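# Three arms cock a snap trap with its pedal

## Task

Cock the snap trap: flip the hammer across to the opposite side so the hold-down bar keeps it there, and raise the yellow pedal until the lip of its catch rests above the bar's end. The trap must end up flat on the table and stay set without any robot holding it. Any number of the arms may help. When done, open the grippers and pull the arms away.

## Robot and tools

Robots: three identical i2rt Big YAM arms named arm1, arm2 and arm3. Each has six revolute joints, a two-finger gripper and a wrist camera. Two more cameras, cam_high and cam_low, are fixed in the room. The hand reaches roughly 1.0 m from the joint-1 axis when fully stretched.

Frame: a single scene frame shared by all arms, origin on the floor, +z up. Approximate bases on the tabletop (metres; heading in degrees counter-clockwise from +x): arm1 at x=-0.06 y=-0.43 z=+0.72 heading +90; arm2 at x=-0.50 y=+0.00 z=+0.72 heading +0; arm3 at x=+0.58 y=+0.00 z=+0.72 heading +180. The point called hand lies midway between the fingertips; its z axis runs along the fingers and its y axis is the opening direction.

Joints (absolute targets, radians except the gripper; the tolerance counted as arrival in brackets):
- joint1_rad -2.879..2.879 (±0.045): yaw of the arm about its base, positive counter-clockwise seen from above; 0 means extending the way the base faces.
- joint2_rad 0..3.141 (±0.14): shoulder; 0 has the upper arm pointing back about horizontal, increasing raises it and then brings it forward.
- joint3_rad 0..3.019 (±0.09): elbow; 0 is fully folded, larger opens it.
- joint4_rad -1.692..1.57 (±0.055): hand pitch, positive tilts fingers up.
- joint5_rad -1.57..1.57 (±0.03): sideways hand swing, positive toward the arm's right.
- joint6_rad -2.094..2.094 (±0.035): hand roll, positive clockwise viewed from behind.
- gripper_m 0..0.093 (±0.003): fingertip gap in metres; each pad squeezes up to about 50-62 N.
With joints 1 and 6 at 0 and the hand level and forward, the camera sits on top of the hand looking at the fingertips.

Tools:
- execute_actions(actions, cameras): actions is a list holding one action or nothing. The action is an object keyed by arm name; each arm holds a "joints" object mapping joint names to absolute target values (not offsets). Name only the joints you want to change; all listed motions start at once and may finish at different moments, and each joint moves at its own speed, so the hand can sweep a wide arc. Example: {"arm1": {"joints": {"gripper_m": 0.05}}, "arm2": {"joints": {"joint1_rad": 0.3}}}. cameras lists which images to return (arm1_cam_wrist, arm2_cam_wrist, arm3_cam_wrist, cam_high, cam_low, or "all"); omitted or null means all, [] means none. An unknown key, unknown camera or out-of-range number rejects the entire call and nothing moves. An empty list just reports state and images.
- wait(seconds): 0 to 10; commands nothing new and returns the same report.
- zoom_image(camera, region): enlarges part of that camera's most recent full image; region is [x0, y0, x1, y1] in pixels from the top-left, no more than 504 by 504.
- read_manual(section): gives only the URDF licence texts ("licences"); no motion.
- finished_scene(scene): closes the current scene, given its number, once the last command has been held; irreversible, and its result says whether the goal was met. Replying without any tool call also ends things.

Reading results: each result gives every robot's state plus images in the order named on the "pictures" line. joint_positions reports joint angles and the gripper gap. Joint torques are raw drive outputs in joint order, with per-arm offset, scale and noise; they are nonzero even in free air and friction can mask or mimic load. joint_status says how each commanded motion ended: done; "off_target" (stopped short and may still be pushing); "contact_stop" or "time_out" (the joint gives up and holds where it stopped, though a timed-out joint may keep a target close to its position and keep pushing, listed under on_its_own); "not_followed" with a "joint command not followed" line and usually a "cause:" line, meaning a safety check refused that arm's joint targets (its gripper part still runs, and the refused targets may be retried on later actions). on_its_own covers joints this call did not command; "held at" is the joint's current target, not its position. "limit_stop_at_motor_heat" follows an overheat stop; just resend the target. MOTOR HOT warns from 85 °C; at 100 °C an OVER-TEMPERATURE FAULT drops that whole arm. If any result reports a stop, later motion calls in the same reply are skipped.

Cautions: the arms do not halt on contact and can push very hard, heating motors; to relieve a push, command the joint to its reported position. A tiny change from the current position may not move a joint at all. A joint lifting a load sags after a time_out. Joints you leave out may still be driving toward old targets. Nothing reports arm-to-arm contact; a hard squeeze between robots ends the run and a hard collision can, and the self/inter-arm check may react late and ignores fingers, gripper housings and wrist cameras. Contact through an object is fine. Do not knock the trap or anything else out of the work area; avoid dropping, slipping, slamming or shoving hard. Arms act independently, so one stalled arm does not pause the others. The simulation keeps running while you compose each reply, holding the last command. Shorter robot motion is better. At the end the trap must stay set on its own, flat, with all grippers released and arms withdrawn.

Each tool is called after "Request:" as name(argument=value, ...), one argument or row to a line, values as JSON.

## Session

Request:
execute_actions(
  actions=[],
)

Scene clock: 0.00 s.
Joint torques (N m, as the arm reports them, + toward a larger angle): no reading
arm1.joint_positions: joint1_rad=-0.015 joint2_rad=+0.432 joint3_rad=+1.456 joint4_rad=-1.542 joint5_rad=-0.010 joint6_rad=+0.015 gripper_m=+0.095
arm1.joint_status: not commanded
arm1.hand: x=-0.0634 y=-0.3088 z=+1.3586 quat_wxyz=(-0.343, +0.617, -0.607, -0.364) (m; scene frame)
arm2.joint_positions: joint1_rad=+0.007 joint2_rad=+0.435 joint3_rad=+1.473 joint4_rad=-1.537 joint5_rad=-0.017 joint6_rad=+0.004 gripper_m=+0.094
arm2.joint_status: not commanded
arm2.hand: x=-0.3775 y=-0.0036 z=+1.3357 quat_wxyz=(-0.506, -0.007, -0.862, -0.006) (m; scene frame)
arm3.joint_positions: joint1_rad=-0.005 joint2_rad=+0.422 joint3_rad=+1.476 joint4_rad=-1.529 joint5_rad=-0.016 joint6_rad=+0.006 gripper_m=+0.094
arm3.joint_status: not commanded
arm3.hand: x=+0.4612 y=+0.0072 z=+1.3637 quat_wxyz=(-0.004, +0.857, -0.024, -0.516) (m; scene frame)
pictures: arm1_cam_wrist, arm2_cam_wrist, arm3_cam_wrist, cam_high, cam_low
Images, in order (width x height): arm1_cam_wrist 616x616, arm2_cam_wrist 616x616, arm3_cam_wrist 616x616, cam_high 504x504, cam_low 504x504.

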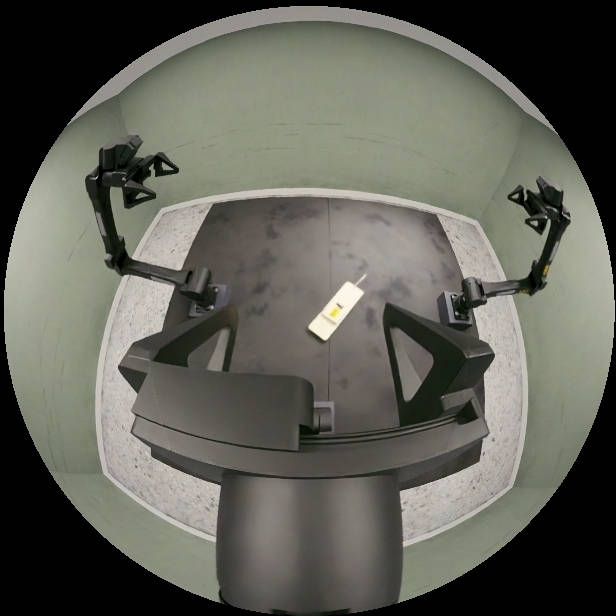

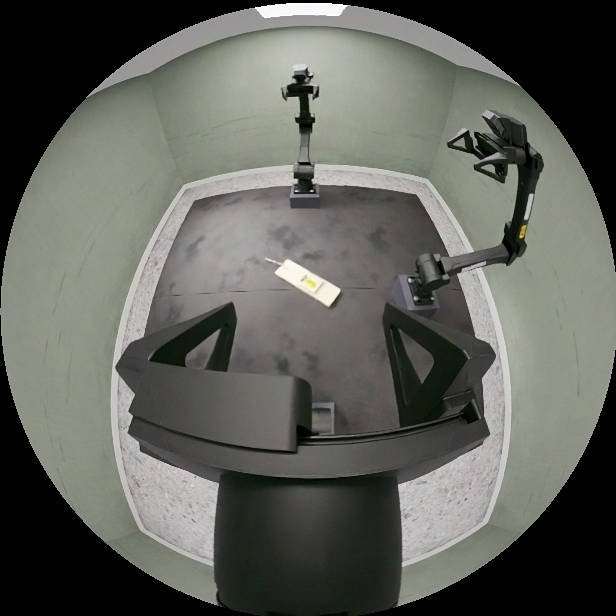

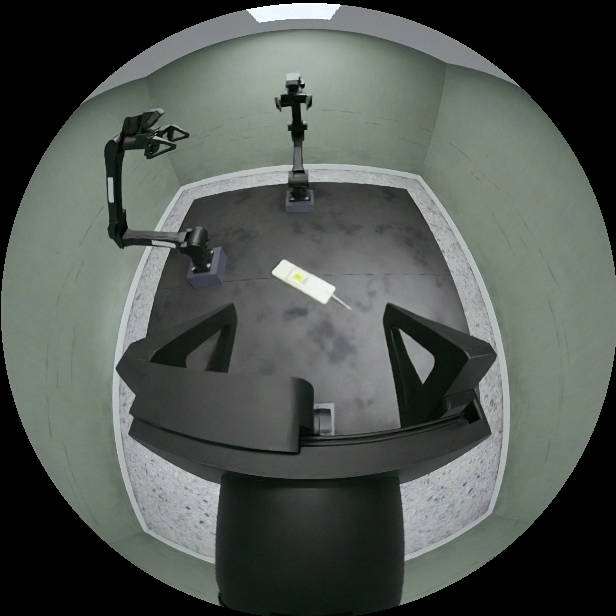

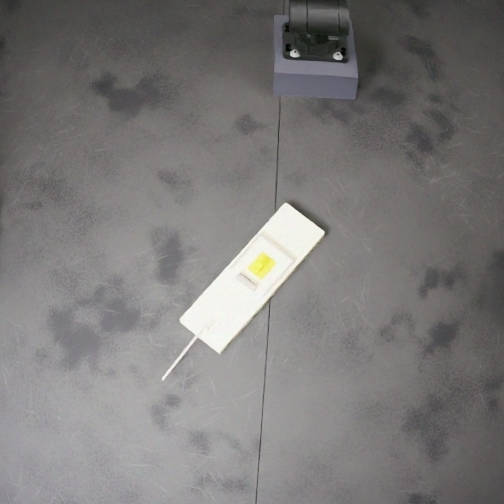

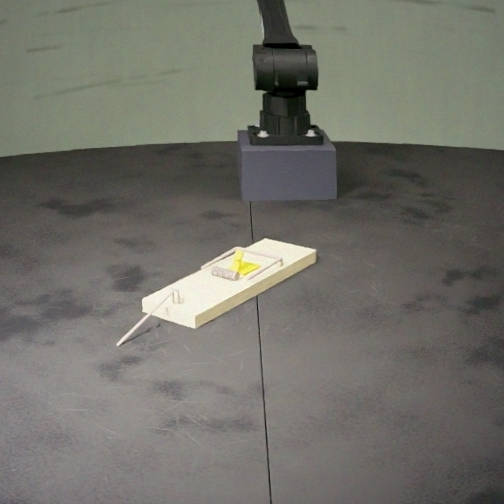

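Request:
zoom_image(
  camera="cam_high",
  region=[150, 190, 340, 390],
)

Request:
zoom_image(
  camera="cam_low",
  region=[105, 220, 335, 360],
)

Region (150, 190, 340, 390) of cam_high's 504x504 image, scaled by 2.520, with more detail than that image has; it fills the left 479 columns of this view, and the rest is white.

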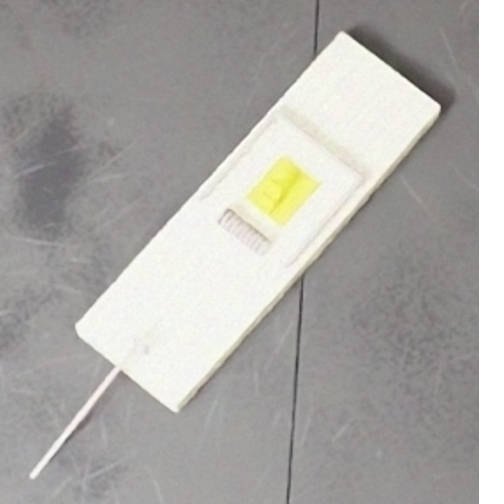

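Region (105, 220, 335, 360) of cam_low's 504x504 image, scaled by 2.191, with more detail than that image has; it fills the top 307 rows of this view, and the rest is white.

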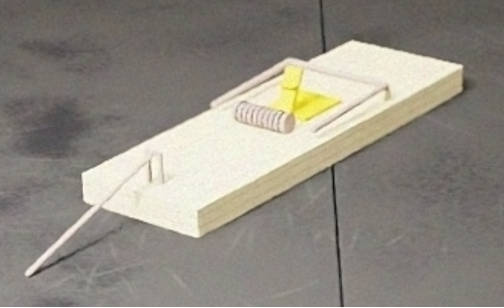

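Request:
execute_actions(
  actions=[
    {"arm1": {"joints": {"joint1_rad": 0.182, "joint2_rad": 1.25, "joint3_rad": 0.29, "joint4_rad": 0.0, "joint5_rad": 0.62, "joint6_rad": 0.67, "gripper_m": 0.093}}, "arm2": {"joints": {"joint1_rad": 0.416, "joint2_rad": 1.40, "joint3_rad": 0.565, "joint4_rad": 0.0, "joint5_rad": 0.845, "joint6_rad": 1.28, "gripper_m": 0.04}}, "arm3": {"joints": {"joint1_rad": -0.025, "joint2_rad": 1.82, "joint3_rad": 1.085, "joint4_rad": -0.42, "joint5_rad": -0.518, "joint6_rad": -0.885, "gripper_m": 0.02}}},
  ],
)

Scene clock: 122.03 s.
Joint torques (N m, as the arm reports them, + toward a larger angle): arm1=[-0.59 -4.81  6.74  2.48  0.55  0.12] | arm2=[-1.32 -5.3   6.87  1.75  0.62  0.01] | arm3=[ -0.85 -18.56   7.11   1.93  -0.51  -0.09]
arm1.joint_positions: joint1_rad=+0.179 joint2_rad=+1.251 joint3_rad=+0.290 joint4_rad=-0.018 joint5_rad=+0.616 joint6_rad=+0.657 gripper_m=+0.093
arm1.joint_status: all done
arm1.hand: x=-0.0290 y=-0.1101 z=+0.8228 quat_wxyz=(-0.366, +0.416, -0.817, -0.161) (m; scene frame)
arm2.joint_positions: joint1_rad=+0.417 joint2_rad=+1.396 joint3_rad=+0.566 joint4_rad=-0.015 joint5_rad=+0.842 joint6_rad=+1.268 gripper_m=+0.040
arm2.joint_status: all done
arm2.hand: x=-0.0751 y=+0.0355 z=+0.8621 quat_wxyz=(-0.495, -0.495, -0.714, +0.019) (m; scene frame)
arm3.joint_positions: joint1_rad=-0.011 joint2_rad=+1.814 joint3_rad=+1.091 joint4_rad=-0.434 joint5_rad=-0.514 joint6_rad=-0.878 gripper_m=+0.020
arm3.joint_status: all done
arm3.hand: x=+0.0201 y=-0.0495 z=+0.8153 quat_wxyz=(+0.137, +0.850, +0.422, -0.286) (m; scene frame)
pictures: arm1_cam_wrist, arm2_cam_wrist, arm3_cam_wrist, cam_high, cam_low
Images, in order (width x height): arm1_cam_wrist 616x616, arm2_cam_wrist 616x616, arm3_cam_wrist 616x616, cam_high 504x504, cam_low 504x504.

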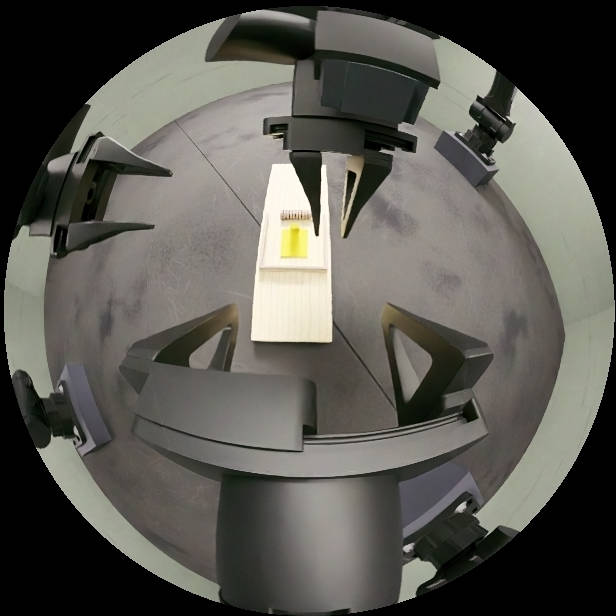

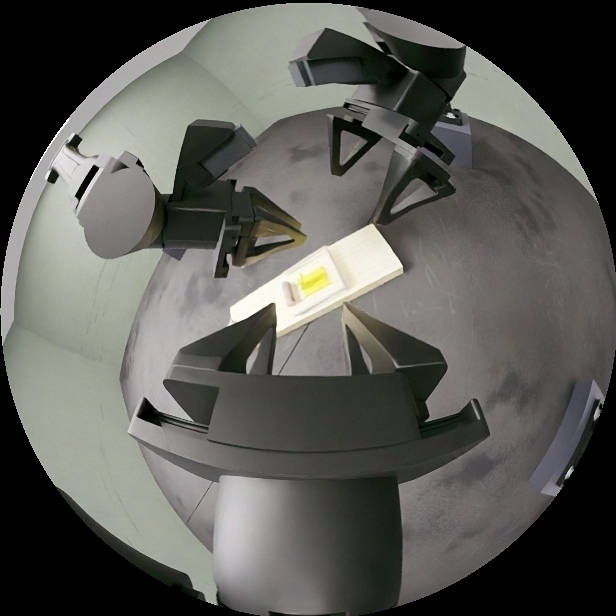

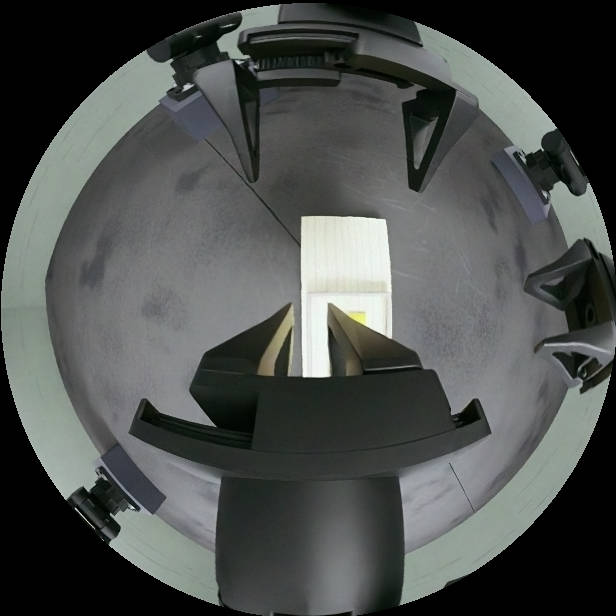

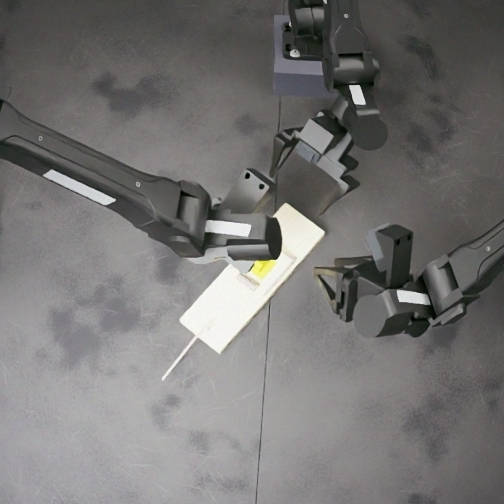

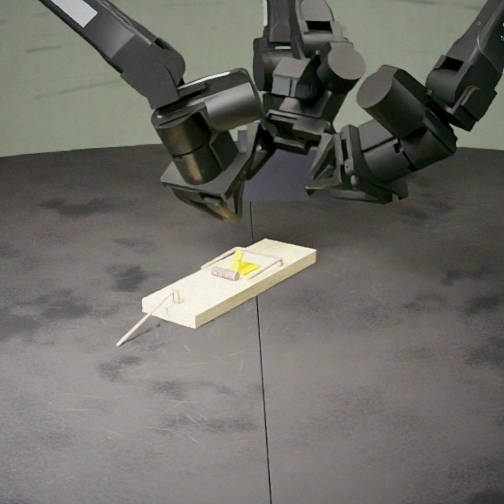

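Request:
zoom_image(
  camera="arm3_cam_wrist",
  region=[240, 200, 420, 385],
)

Request:
zoom_image(
  camera="arm1_cam_wrist",
  region=[210, 150, 410, 360],
)

Request:
zoom_image(
  camera="arm2_cam_wrist",
  region=[200, 170, 440, 350],
)

Region (240, 200, 420, 385) of arm3_cam_wrist's 616x616 image, scaled by 2.724, with more detail than that image has; it fills the left 490 columns of this view, and the rest is white.

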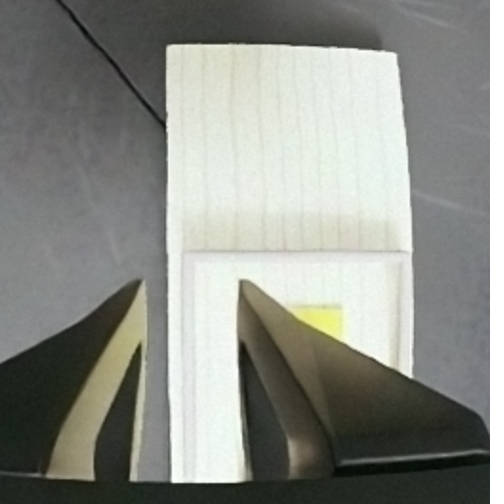

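Region (210, 150, 410, 360) of arm1_cam_wrist's 616x616 image, scaled by 2.400, with more detail than that image has; it fills the left 480 columns of this view, and the rest is white.

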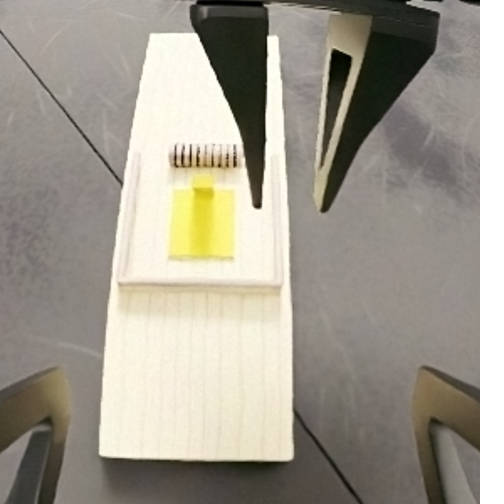

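Region (200, 170, 440, 350) of arm2_cam_wrist's 616x616 image, scaled by 2.100, with more detail than that image has; it fills the top 378 rows of this view, and the rest is white.

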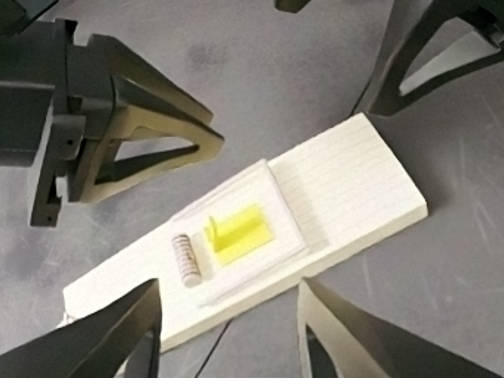

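Request:
execute_actions(
  actions=[
    {"arm1": {"joints": {"joint1_rad": 0.186, "joint2_rad": 1.602, "joint3_rad": 0.262, "joint4_rad": 0.445, "joint5_rad": 0.622, "joint6_rad": 0.677}}, "arm2": {"joints": {"joint2_rad": 1.706, "joint3_rad": 0.58, "joint4_rad": 0.384}}, "arm3": {"joints": {"joint2_rad": 1.936, "joint4_rad": -0.358}}},
  ],
)

Scene clock: 171.30 s.
Joint torques (N m, as the arm reports them, + toward a larger angle): arm1=[-0.51 -6.49  3.31  2.66  0.5   0.15] | arm2=[-1.22 -8.01  5.92  1.8   0.53  0.  ] | arm3=[ -0.54 -18.08   6.29   1.6   -0.19  -0.07]
arm1.joint_positions: joint1_rad=+0.179 joint2_rad=+1.599 joint3_rad=+0.267 joint4_rad=+0.426 joint5_rad=+0.619 joint6_rad=+0.664 gripper_m=+0.093
arm1.joint_status: all done
arm1.hand: x=-0.0325 y=-0.0931 z=+0.7700 quat_wxyz=(-0.374, +0.397, -0.815, -0.194) (m; scene frame)
arm2.joint_positions: joint1_rad=+0.417 joint2_rad=+1.711 joint3_rad=+0.566 joint4_rad=+0.369 joint5_rad=+0.843 joint6_rad=+1.269 gripper_m=+0.040
arm2.joint_status: all done
arm2.hand: x=-0.0495 y=+0.0467 z=+0.7858 quat_wxyz=(-0.512, -0.502, -0.697, -0.006) (m; scene frame)
arm3.joint_positions: joint1_rad=-0.015 joint2_rad=+1.920 joint3_rad=+1.091 joint4_rad=-0.366 joint5_rad=-0.522 joint6_rad=-0.880 gripper_m=+0.020
arm3.joint_status: all done
arm3.hand: x=+0.0207 y=-0.0486 z=+0.7653 quat_wxyz=(+0.148, +0.854, +0.418, -0.272) (m; scene frame)
pictures: arm1_cam_wrist, arm2_cam_wrist, arm3_cam_wrist, cam_high, cam_low
Images, in order (width x height): arm1_cam_wrist 616x616, arm2_cam_wrist 616x616, arm3_cam_wrist 616x616, cam_high 504x504, cam_low 504x504.

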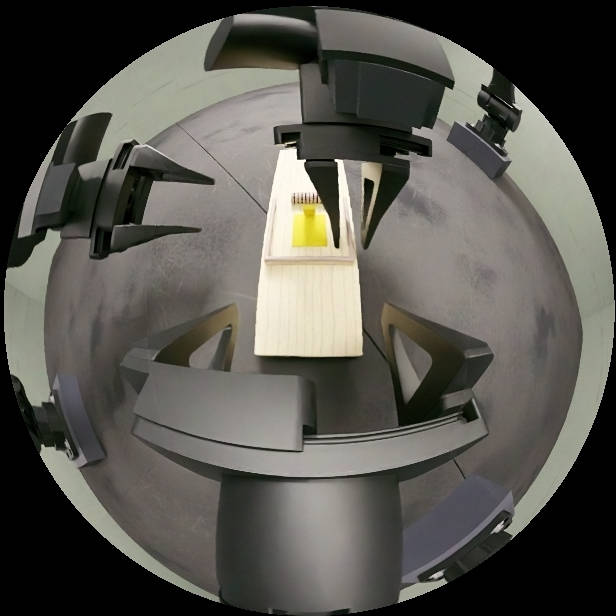

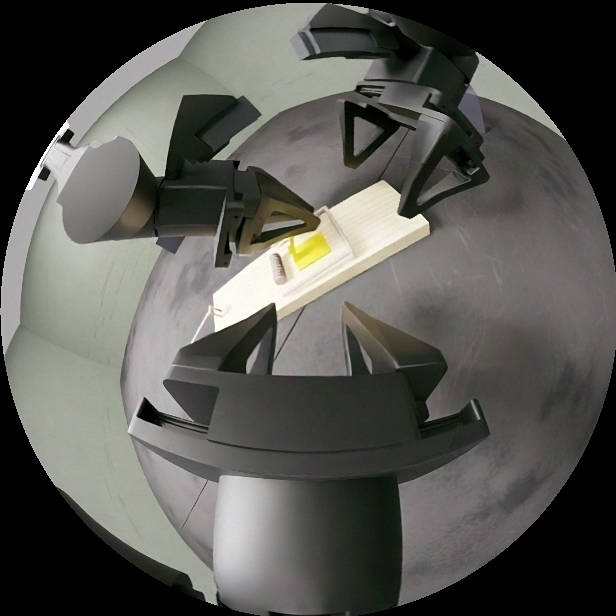

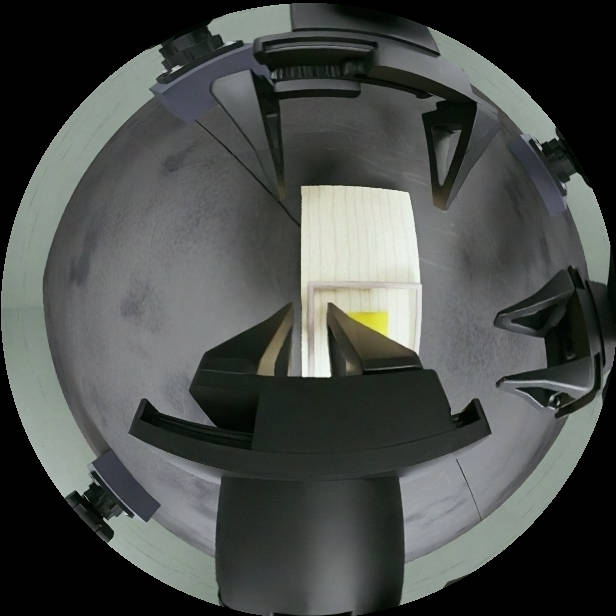

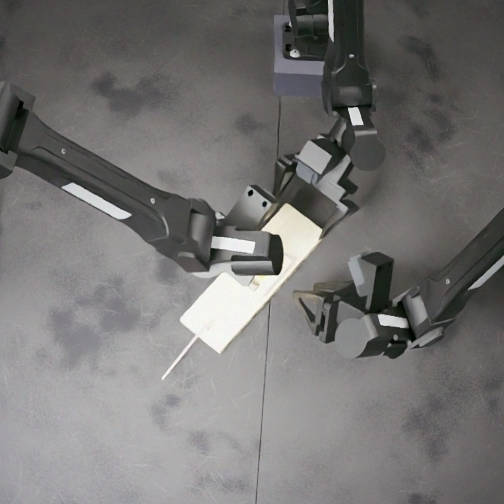

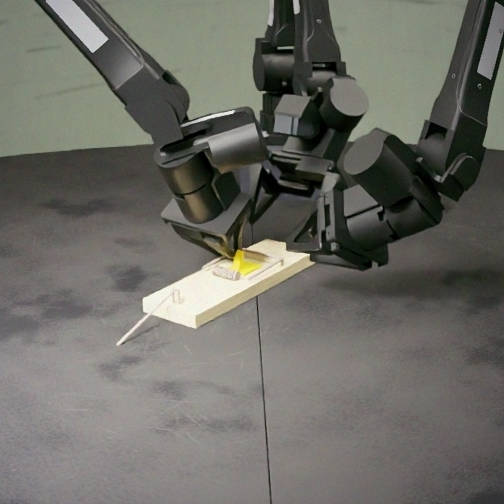

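Request:
execute_actions(
  actions=[
    {"arm1": {"joints": {"joint2_rad": 1.817, "joint4_rad": 0.668}}, "arm2": {"joints": {"joint1_rad": 0.352, "joint2_rad": 1.768, "joint3_rad": 0.642, "joint4_rad": 0.44, "joint5_rad": 0.80}}},
  ],
  cameras=["arm1_cam_wrist", "arm2_cam_wrist", "arm3_cam_wrist"],
)

Scene clock: 193.97 s.
Joint torques (N m, as the arm reports them, + toward a larger angle): arm1=[-0.29 -8.01  1.16  2.65  0.52  0.1 ] | arm2=[-1.02 -8.13  6.77  1.95  0.31  0.  ] | arm3=[ -0.55 -18.26   6.33   1.59  -0.2   -0.07]
arm1.joint_positions: joint1_rad=+0.179 joint2_rad=+1.817 joint3_rad=+0.267 joint4_rad=+0.649 joint5_rad=+0.619 joint6_rad=+0.664 gripper_m=+0.093
arm1.joint_status: all done
arm1.hand: x=-0.0322 y=-0.0952 z=+0.7340 quat_wxyz=(-0.375, +0.396, -0.815, -0.196) (m; scene frame)
arm2.joint_positions: joint1_rad=+0.351 joint2_rad=+1.761 joint3_rad=+0.615 joint4_rad=+0.425 joint5_rad=+0.802 joint6_rad=+1.269 gripper_m=+0.040
arm2.joint_status: all done
arm2.hand: x=-0.0216 y=+0.0309 z=+0.7831 quat_wxyz=(-0.515, -0.526, -0.677, -0.023) (m; scene frame)
arm3.joint_positions: joint1_rad=-0.015 joint2_rad=+1.920 joint3_rad=+1.091 joint4_rad=-0.366 joint5_rad=-0.522 joint6_rad=-0.880 gripper_m=+0.020
arm3.joint_status: not commanded
arm3.hand: x=+0.0207 y=-0.0486 z=+0.7653 quat_wxyz=(+0.148, +0.854, +0.418, -0.272) (m; scene frame)
pictures: arm1_cam_wrist, arm2_cam_wrist, arm3_cam_wrist
Images, in order (width x height): arm1_cam_wrist 616x616, arm2_cam_wrist 616x616, arm3_cam_wrist 616x616.

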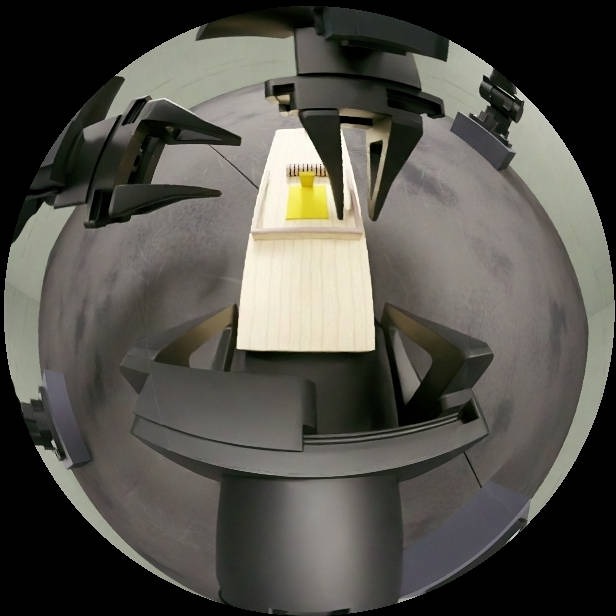

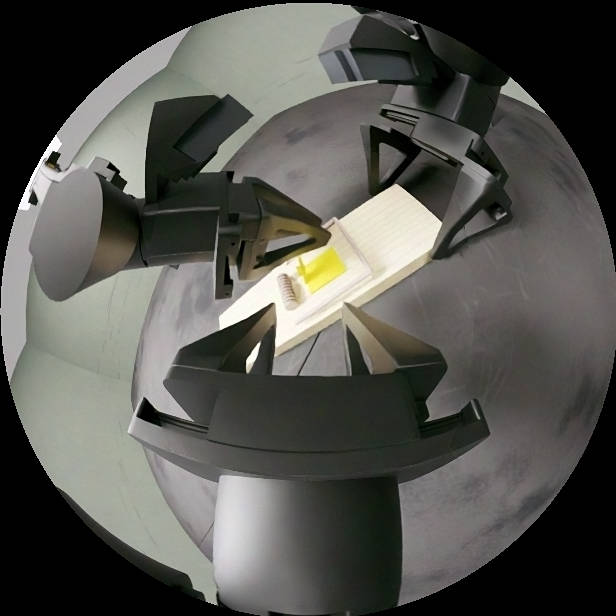

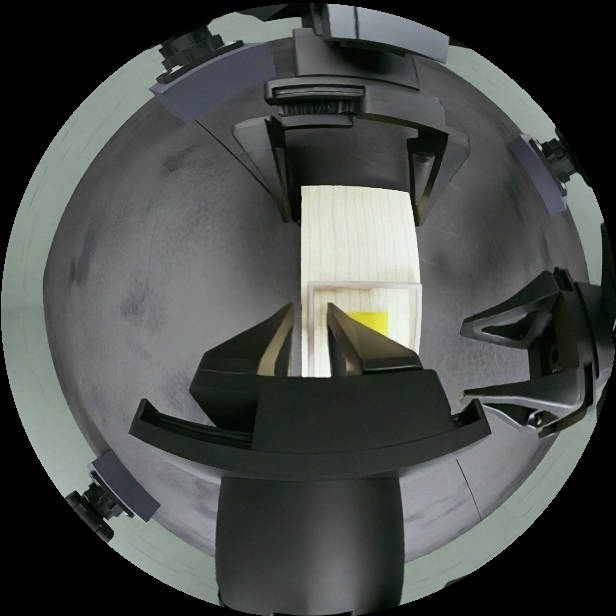

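Request:
execute_actions(
  actions=[
    {"arm1": {"joints": {"gripper_m": 0.06}}, "arm3": {"joints": {"gripper_m": 0.0}}},
  ],
  cameras=["arm1_cam_wrist", "arm2_cam_wrist", "arm3_cam_wrist"],
)

Scene clock: 201.47 s.
Joint torques (N m, as the arm reports them, + toward a larger angle): arm1=[-0.67 -7.85  1.24  2.65  0.52  0.12] | arm2=[-1.04 -7.92  6.81  1.95  0.32  0.  ] | arm3=[ -0.57 -18.25   6.32   1.57  -0.16  -0.02]
arm1.joint_positions: joint1_rad=+0.180 joint2_rad=+1.817 joint3_rad=+0.267 joint4_rad=+0.650 joint5_rad=+0.618 joint6_rad=+0.664 gripper_m=+0.079
arm1.joint_status: gripper_m off_target (ended at +0.079, target +0.060)
arm1.hand: x=-0.0329 y=-0.0950 z=+0.7340 quat_wxyz=(-0.374, +0.397, -0.815, -0.197) (m; scene frame)
arm2.joint_positions: joint1_rad=+0.351 joint2_rad=+1.761 joint3_rad=+0.615 joint4_rad=+0.425 joint5_rad=+0.802 joint6_rad=+1.269 gripper_m=+0.040
arm2.joint_status: not commanded
arm2.hand: x=-0.0216 y=+0.0309 z=+0.7831 quat_wxyz=(-0.515, -0.526, -0.677, -0.023) (m; scene frame)
arm3.joint_positions: joint1_rad=-0.015 joint2_rad=+1.920 joint3_rad=+1.091 joint4_rad=-0.366 joint5_rad=-0.522 joint6_rad=-0.885 gripper_m=+0.001
arm3.joint_status: all done
arm3.hand: x=+0.0207 y=-0.0487 z=+0.7653 quat_wxyz=(+0.148, +0.853, +0.420, -0.272) (m; scene frame)
pictures: arm1_cam_wrist, arm2_cam_wrist, arm3_cam_wrist
Images, in order (width x height): arm1_cam_wrist 616x616, arm2_cam_wrist 616x616, arm3_cam_wrist 616x616.

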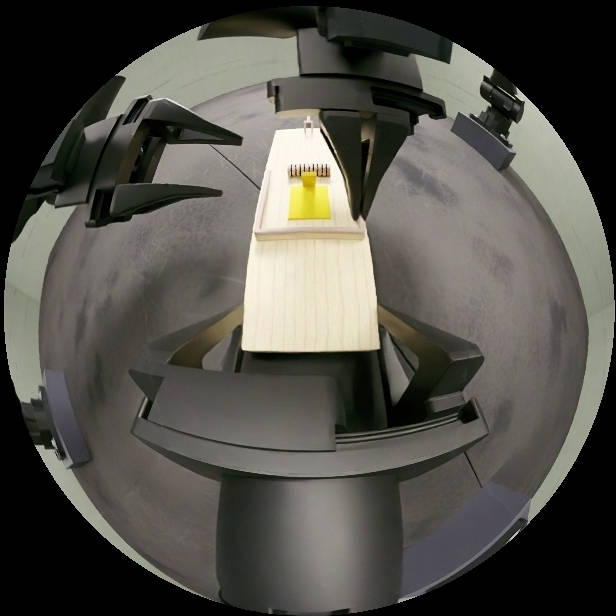

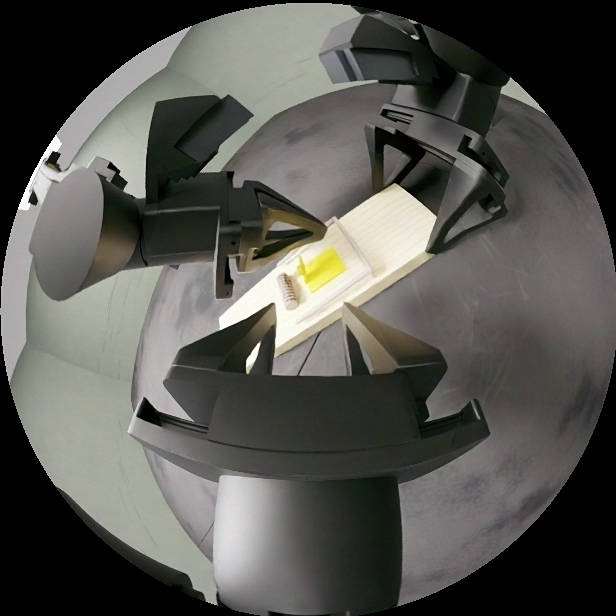

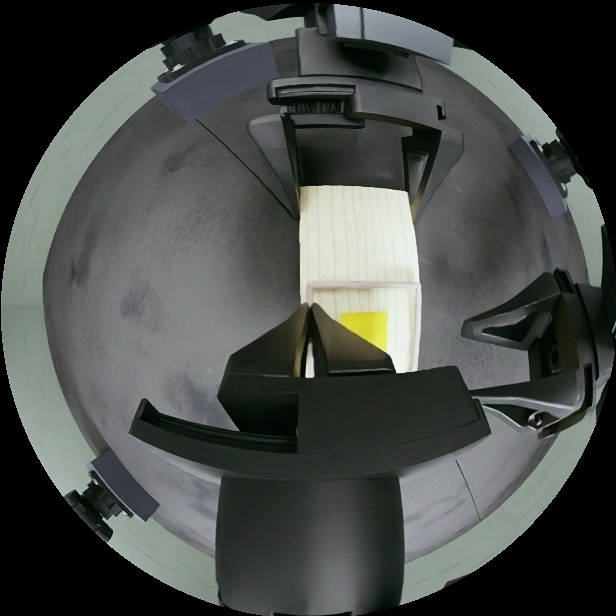

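Request:
execute_actions(
  actions=[],
)

Scene clock: 231.93 s.
Joint torques (N m, as the arm reports them, + toward a larger angle): arm1=[-0.62 -7.97  1.28  2.55  0.48  0.1 ] | arm2=[-1.31 -7.76  6.79  1.88  0.31  0.  ] | arm3=[ -0.54 -18.26   6.33   1.59  -0.16  -0.02]
arm1.joint_positions: joint1_rad=+0.180 joint2_rad=+1.817 joint3_rad=+0.267 joint4_rad=+0.650 joint5_rad=+0.618 joint6_rad=+0.664 gripper_m=+0.079
arm1.joint_status: gripper_m off_target (ended at +0.079, target +0.060)
arm1.hand: x=-0.0329 y=-0.0950 z=+0.7340 quat_wxyz=(-0.374, +0.397, -0.815, -0.197) (m; scene frame)
arm2.joint_positions: joint1_rad=+0.351 joint2_rad=+1.761 joint3_rad=+0.615 joint4_rad=+0.425 joint5_rad=+0.802 joint6_rad=+1.269 gripper_m=+0.040
arm2.joint_status: not commanded
arm2.hand: x=-0.0216 y=+0.0309 z=+0.7831 quat_wxyz=(-0.515, -0.526, -0.677, -0.023) (m; scene frame)
arm3.joint_positions: joint1_rad=-0.015 joint2_rad=+1.920 joint3_rad=+1.091 joint4_rad=-0.366 joint5_rad=-0.522 joint6_rad=-0.885 gripper_m=+0.001
arm3.joint_status: all done
arm3.hand: x=+0.0207 y=-0.0487 z=+0.7653 quat_wxyz=(+0.148, +0.853, +0.420, -0.272) (m; scene frame)
pictures: arm1_cam_wrist, arm2_cam_wrist, arm3_cam_wrist, cam_high, cam_low
Images, in order (width x height): arm1_cam_wrist 616x616, arm2_cam_wrist 616x616, arm3_cam_wrist 616x616, cam_high 504x504, cam_low 504x504.

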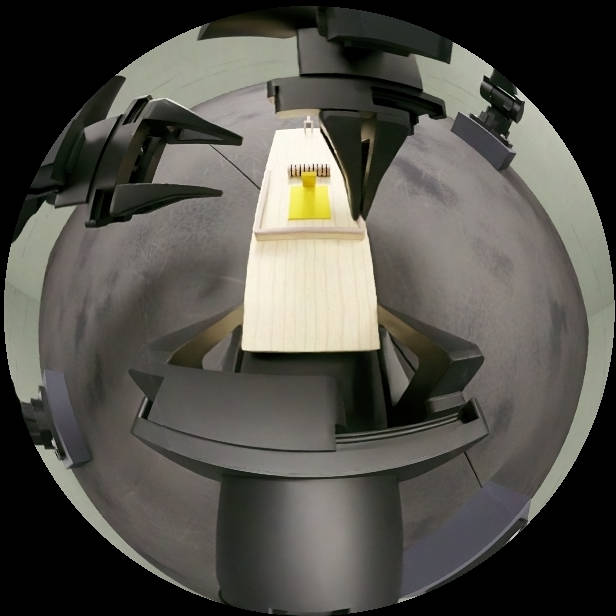

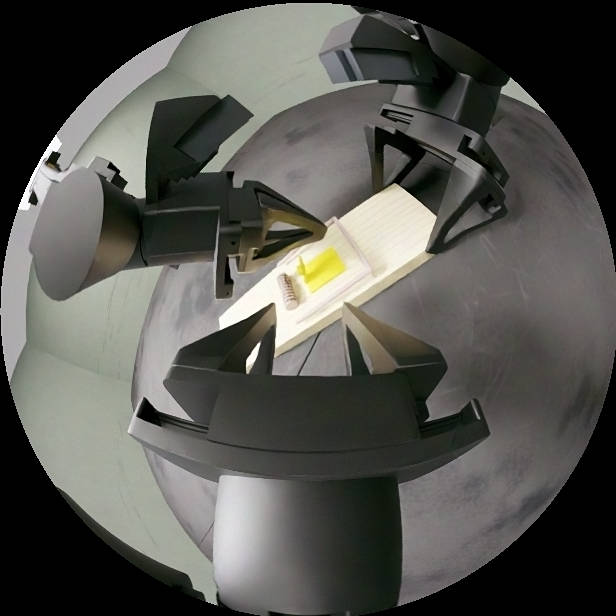

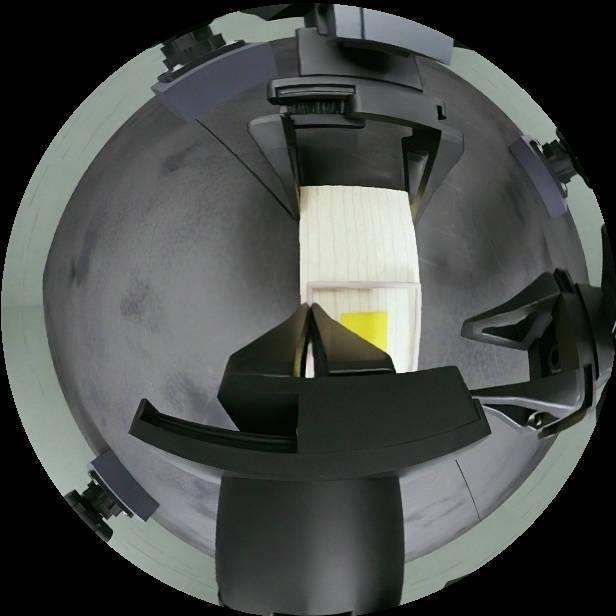

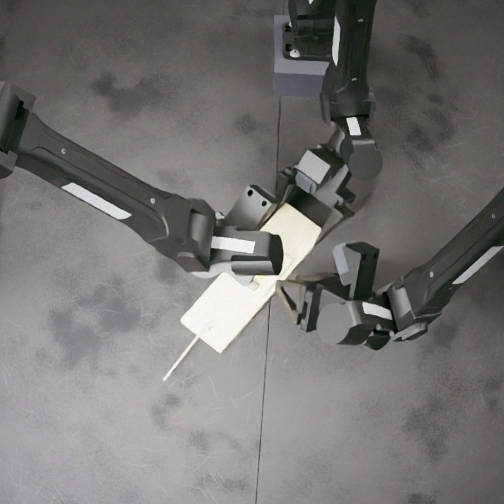

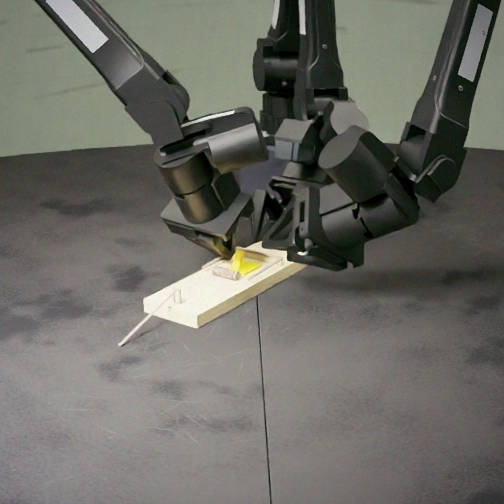

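Request:
execute_actions(
  actions=[
    {"arm1": {"joints": {"joint1_rad": 0.192, "joint2_rad": 1.880, "joint3_rad": 0.228, "joint4_rad": 0.603, "joint5_rad": 0.594, "joint6_rad": 0.694}}, "arm3": {"joints": {"joint1_rad": -0.150, "joint2_rad": 1.799, "joint3_rad": 0.979, "joint4_rad": -0.116, "joint5_rad": -0.827, "joint6_rad": -0.872}}},
  ],
)

Scene clock: 341.53 s.
Joint torques (N m, as the arm reports them, + toward a larger angle): arm1=[ 0.39 -3.51 -1.7  -0.45 -1.26  0.3 ] | arm2=[-1.09 -7.82  6.76  1.94  0.32 -0.01] | arm3=[ -3.59 -24.16   6.68   2.52  -1.43   0.01]
arm1.joint_positions: joint1_rad=+0.174 joint2_rad=+1.821 joint3_rad=+0.272 joint4_rad=+0.650 joint5_rad=+0.636 joint6_rad=+0.663 gripper_m=+0.079
arm1.joint_status: joint5_rad time_out (moved +0.017 of -0.024); the others done
arm1.on_its_own: joint5_rad reads +0.636 and still pushes toward +0.594 since a time_out
arm1.hand: x=-0.0284 y=-0.0940 z=+0.7349 quat_wxyz=(-0.382, +0.391, -0.815, -0.193) (m; scene frame)
arm2.joint_positions: joint1_rad=+0.351 joint2_rad=+1.761 joint3_rad=+0.615 joint4_rad=+0.425 joint5_rad=+0.802 joint6_rad=+1.269 gripper_m=+0.040
arm2.joint_status: not commanded
arm2.hand: x=-0.0216 y=+0.0309 z=+0.7831 quat_wxyz=(-0.515, -0.526, -0.677, -0.023) (m; scene frame)
arm3.joint_positions: joint1_rad=-0.101 joint2_rad=+1.870 joint3_rad=+0.977 joint4_rad=-0.140 joint5_rad=-0.804 joint6_rad=-0.875 gripper_m=+0.001
arm3.joint_status: joint1_rad time_out (moved -0.086 of -0.135); the others done
arm3.on_its_own: joint1_rad reads -0.101 and still pushes toward -0.150 since a time_out
arm3.hand: x=+0.0305 y=-0.0407 z=+0.7998 quat_wxyz=(+0.213, +0.795, +0.409, -0.394) (m; scene frame)
pictures: arm1_cam_wrist, arm2_cam_wrist, arm3_cam_wrist, cam_high, cam_low
Images, in order (width x height): arm1_cam_wrist 616x616, arm2_cam_wrist 616x616, arm3_cam_wrist 616x616, cam_high 504x504, cam_low 504x504.

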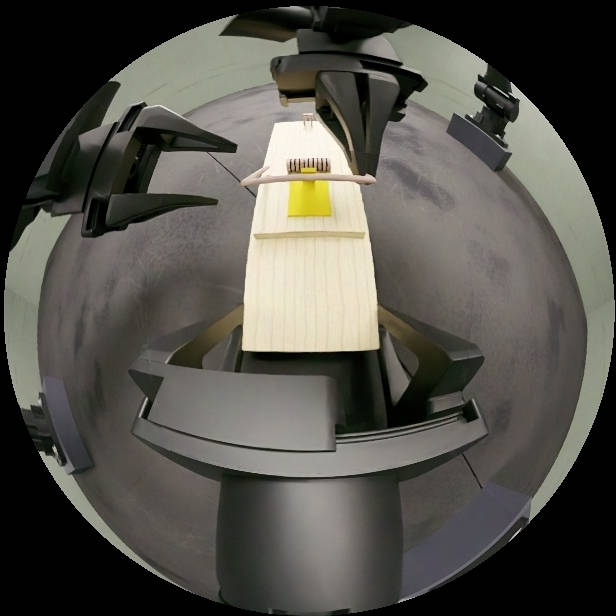

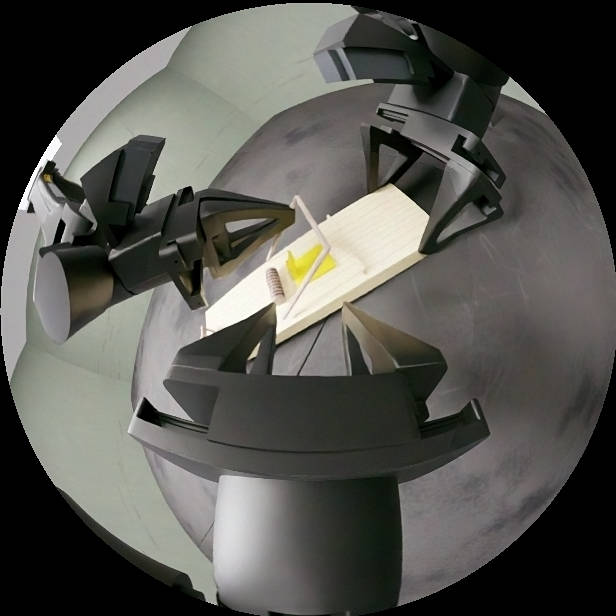

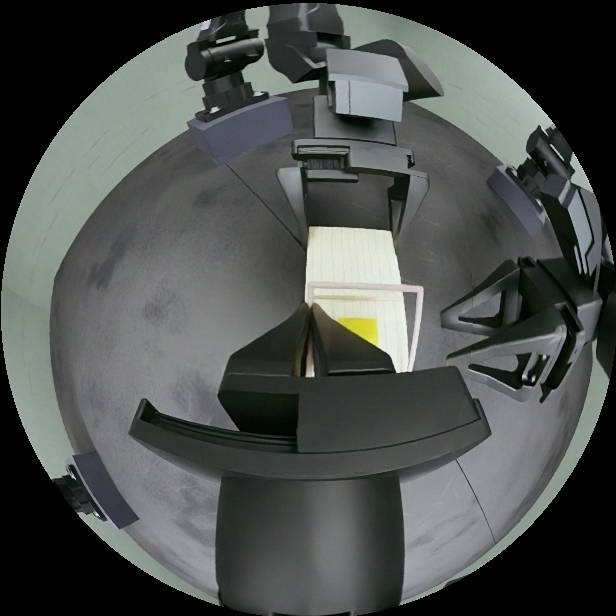

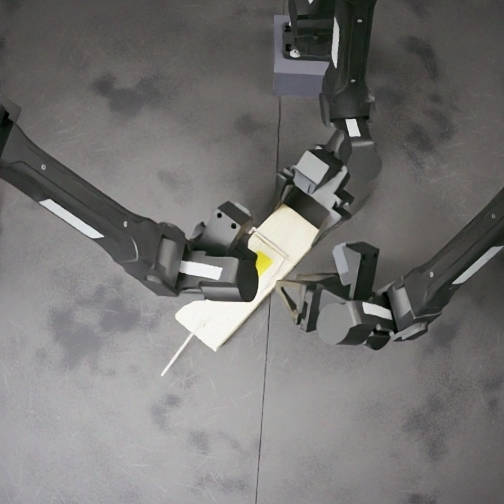

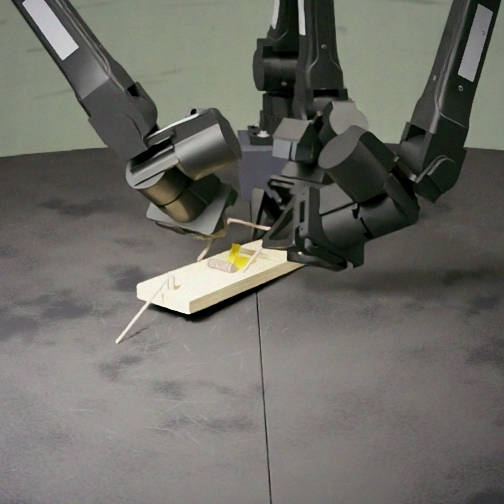

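Request:
zoom_image(
  camera="cam_low",
  region=[90, 180, 340, 360],
)

Request:
zoom_image(
  camera="arm2_cam_wrist",
  region=[170, 150, 470, 390],
)

Region (90, 180, 340, 360) of cam_low's 504x504 image, scaled by 2.016, with more detail than that image has; it fills the top 363 rows of this view, and the rest is white.

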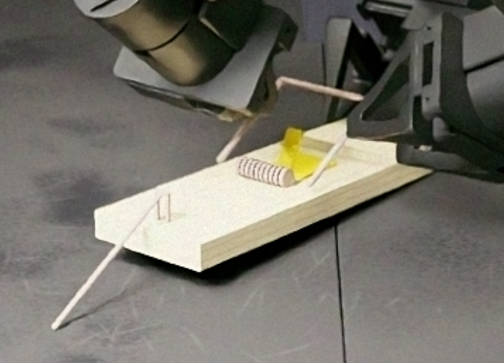

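Region (170, 150, 470, 390) of arm2_cam_wrist's 616x616 image, scaled by 1.680, with more detail than that image has; it fills the top 403 rows of this view, and the rest is white.

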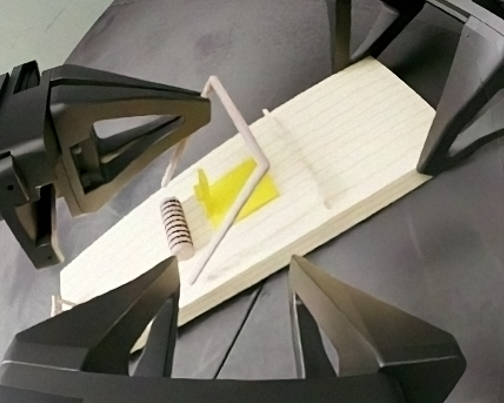

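Request:
execute_actions(
  actions=[
    {"arm2": {"joints": {"joint1_rad": 0.228, "joint2_rad": 1.780, "joint3_rad": 0.655, "joint4_rad": 0.507, "joint5_rad": 0.709, "joint6_rad": 1.155}}},
  ],
)

Scene clock: 462.57 s.
Joint torques (N m, as the arm reports them, + toward a larger angle): arm1=[ 0.12 -3.75 -1.64 -0.5  -1.28  0.31] | arm2=[-0.79 -7.69  7.14  2.07  0.22 -0.23] | arm3=[ -3.57 -24.14   6.68   2.52  -1.43   0.01]
arm1.joint_positions: joint1_rad=+0.174 joint2_rad=+1.821 joint3_rad=+0.272 joint4_rad=+0.650 joint5_rad=+0.636 joint6_rad=+0.663 gripper_m=+0.079
arm1.joint_status: not commanded
arm1.on_its_own: joint5_rad reads +0.636 and still pushes toward +0.594 since a time_out
arm1.hand: x=-0.0284 y=-0.0940 z=+0.7349 quat_wxyz=(-0.382, +0.391, -0.815, -0.193) (m; scene frame)
arm2.joint_positions: joint1_rad=+0.219 joint2_rad=+1.769 joint3_rad=+0.624 joint4_rad=+0.492 joint5_rad=+0.711 joint6_rad=+1.167 gripper_m=+0.040
arm2.joint_status: all done
arm2.hand: x=-0.0042 y=-0.0173 z=+0.7852 quat_wxyz=(-0.514, -0.531, -0.673, -0.018) (m; scene frame)
arm3.joint_positions: joint1_rad=-0.101 joint2_rad=+1.870 joint3_rad=+0.977 joint4_rad=-0.140 joint5_rad=-0.804 joint6_rad=-0.875 gripper_m=+0.001
arm3.joint_status: not commanded
arm3.on_its_own: joint1_rad reads -0.101 and still pushes toward -0.150 since a time_out
arm3.hand: x=+0.0305 y=-0.0407 z=+0.7998 quat_wxyz=(+0.213, +0.795, +0.409, -0.394) (m; scene frame)
pictures: arm1_cam_wrist, arm2_cam_wrist, arm3_cam_wrist, cam_high, cam_low
Images, in order (width x height): arm1_cam_wrist 616x616, arm2_cam_wrist 616x616, arm3_cam_wrist 616x616, cam_high 504x504, cam_low 504x504.

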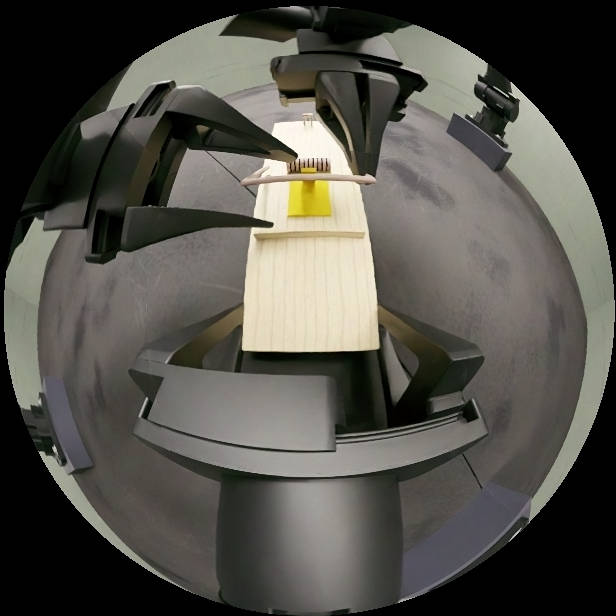

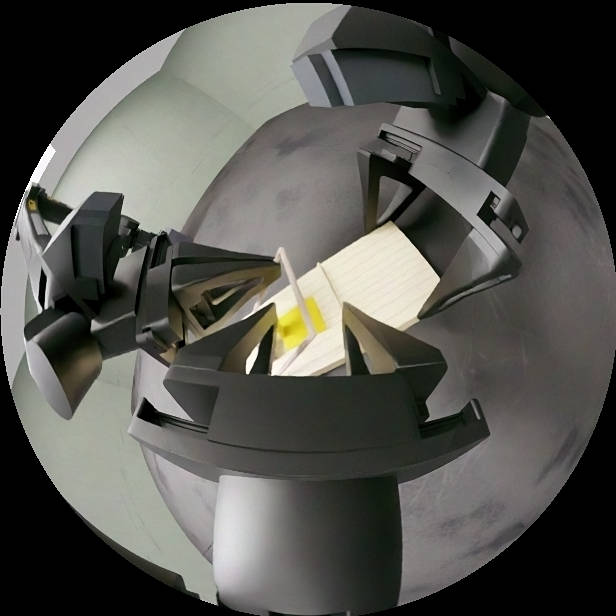

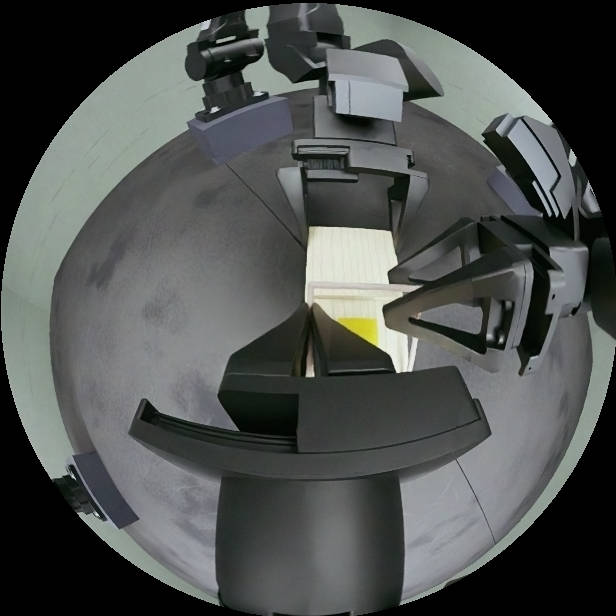

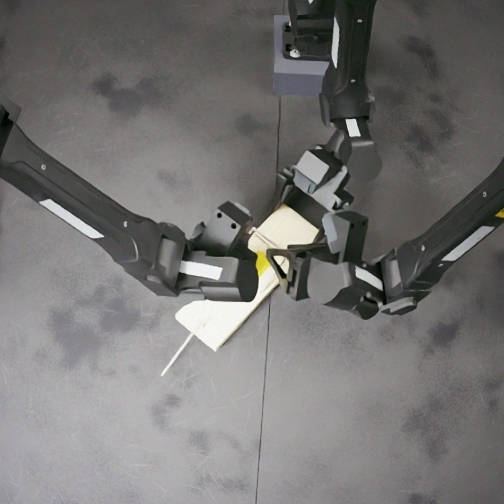

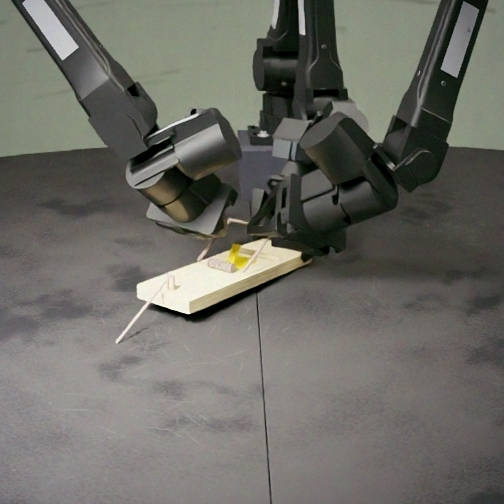

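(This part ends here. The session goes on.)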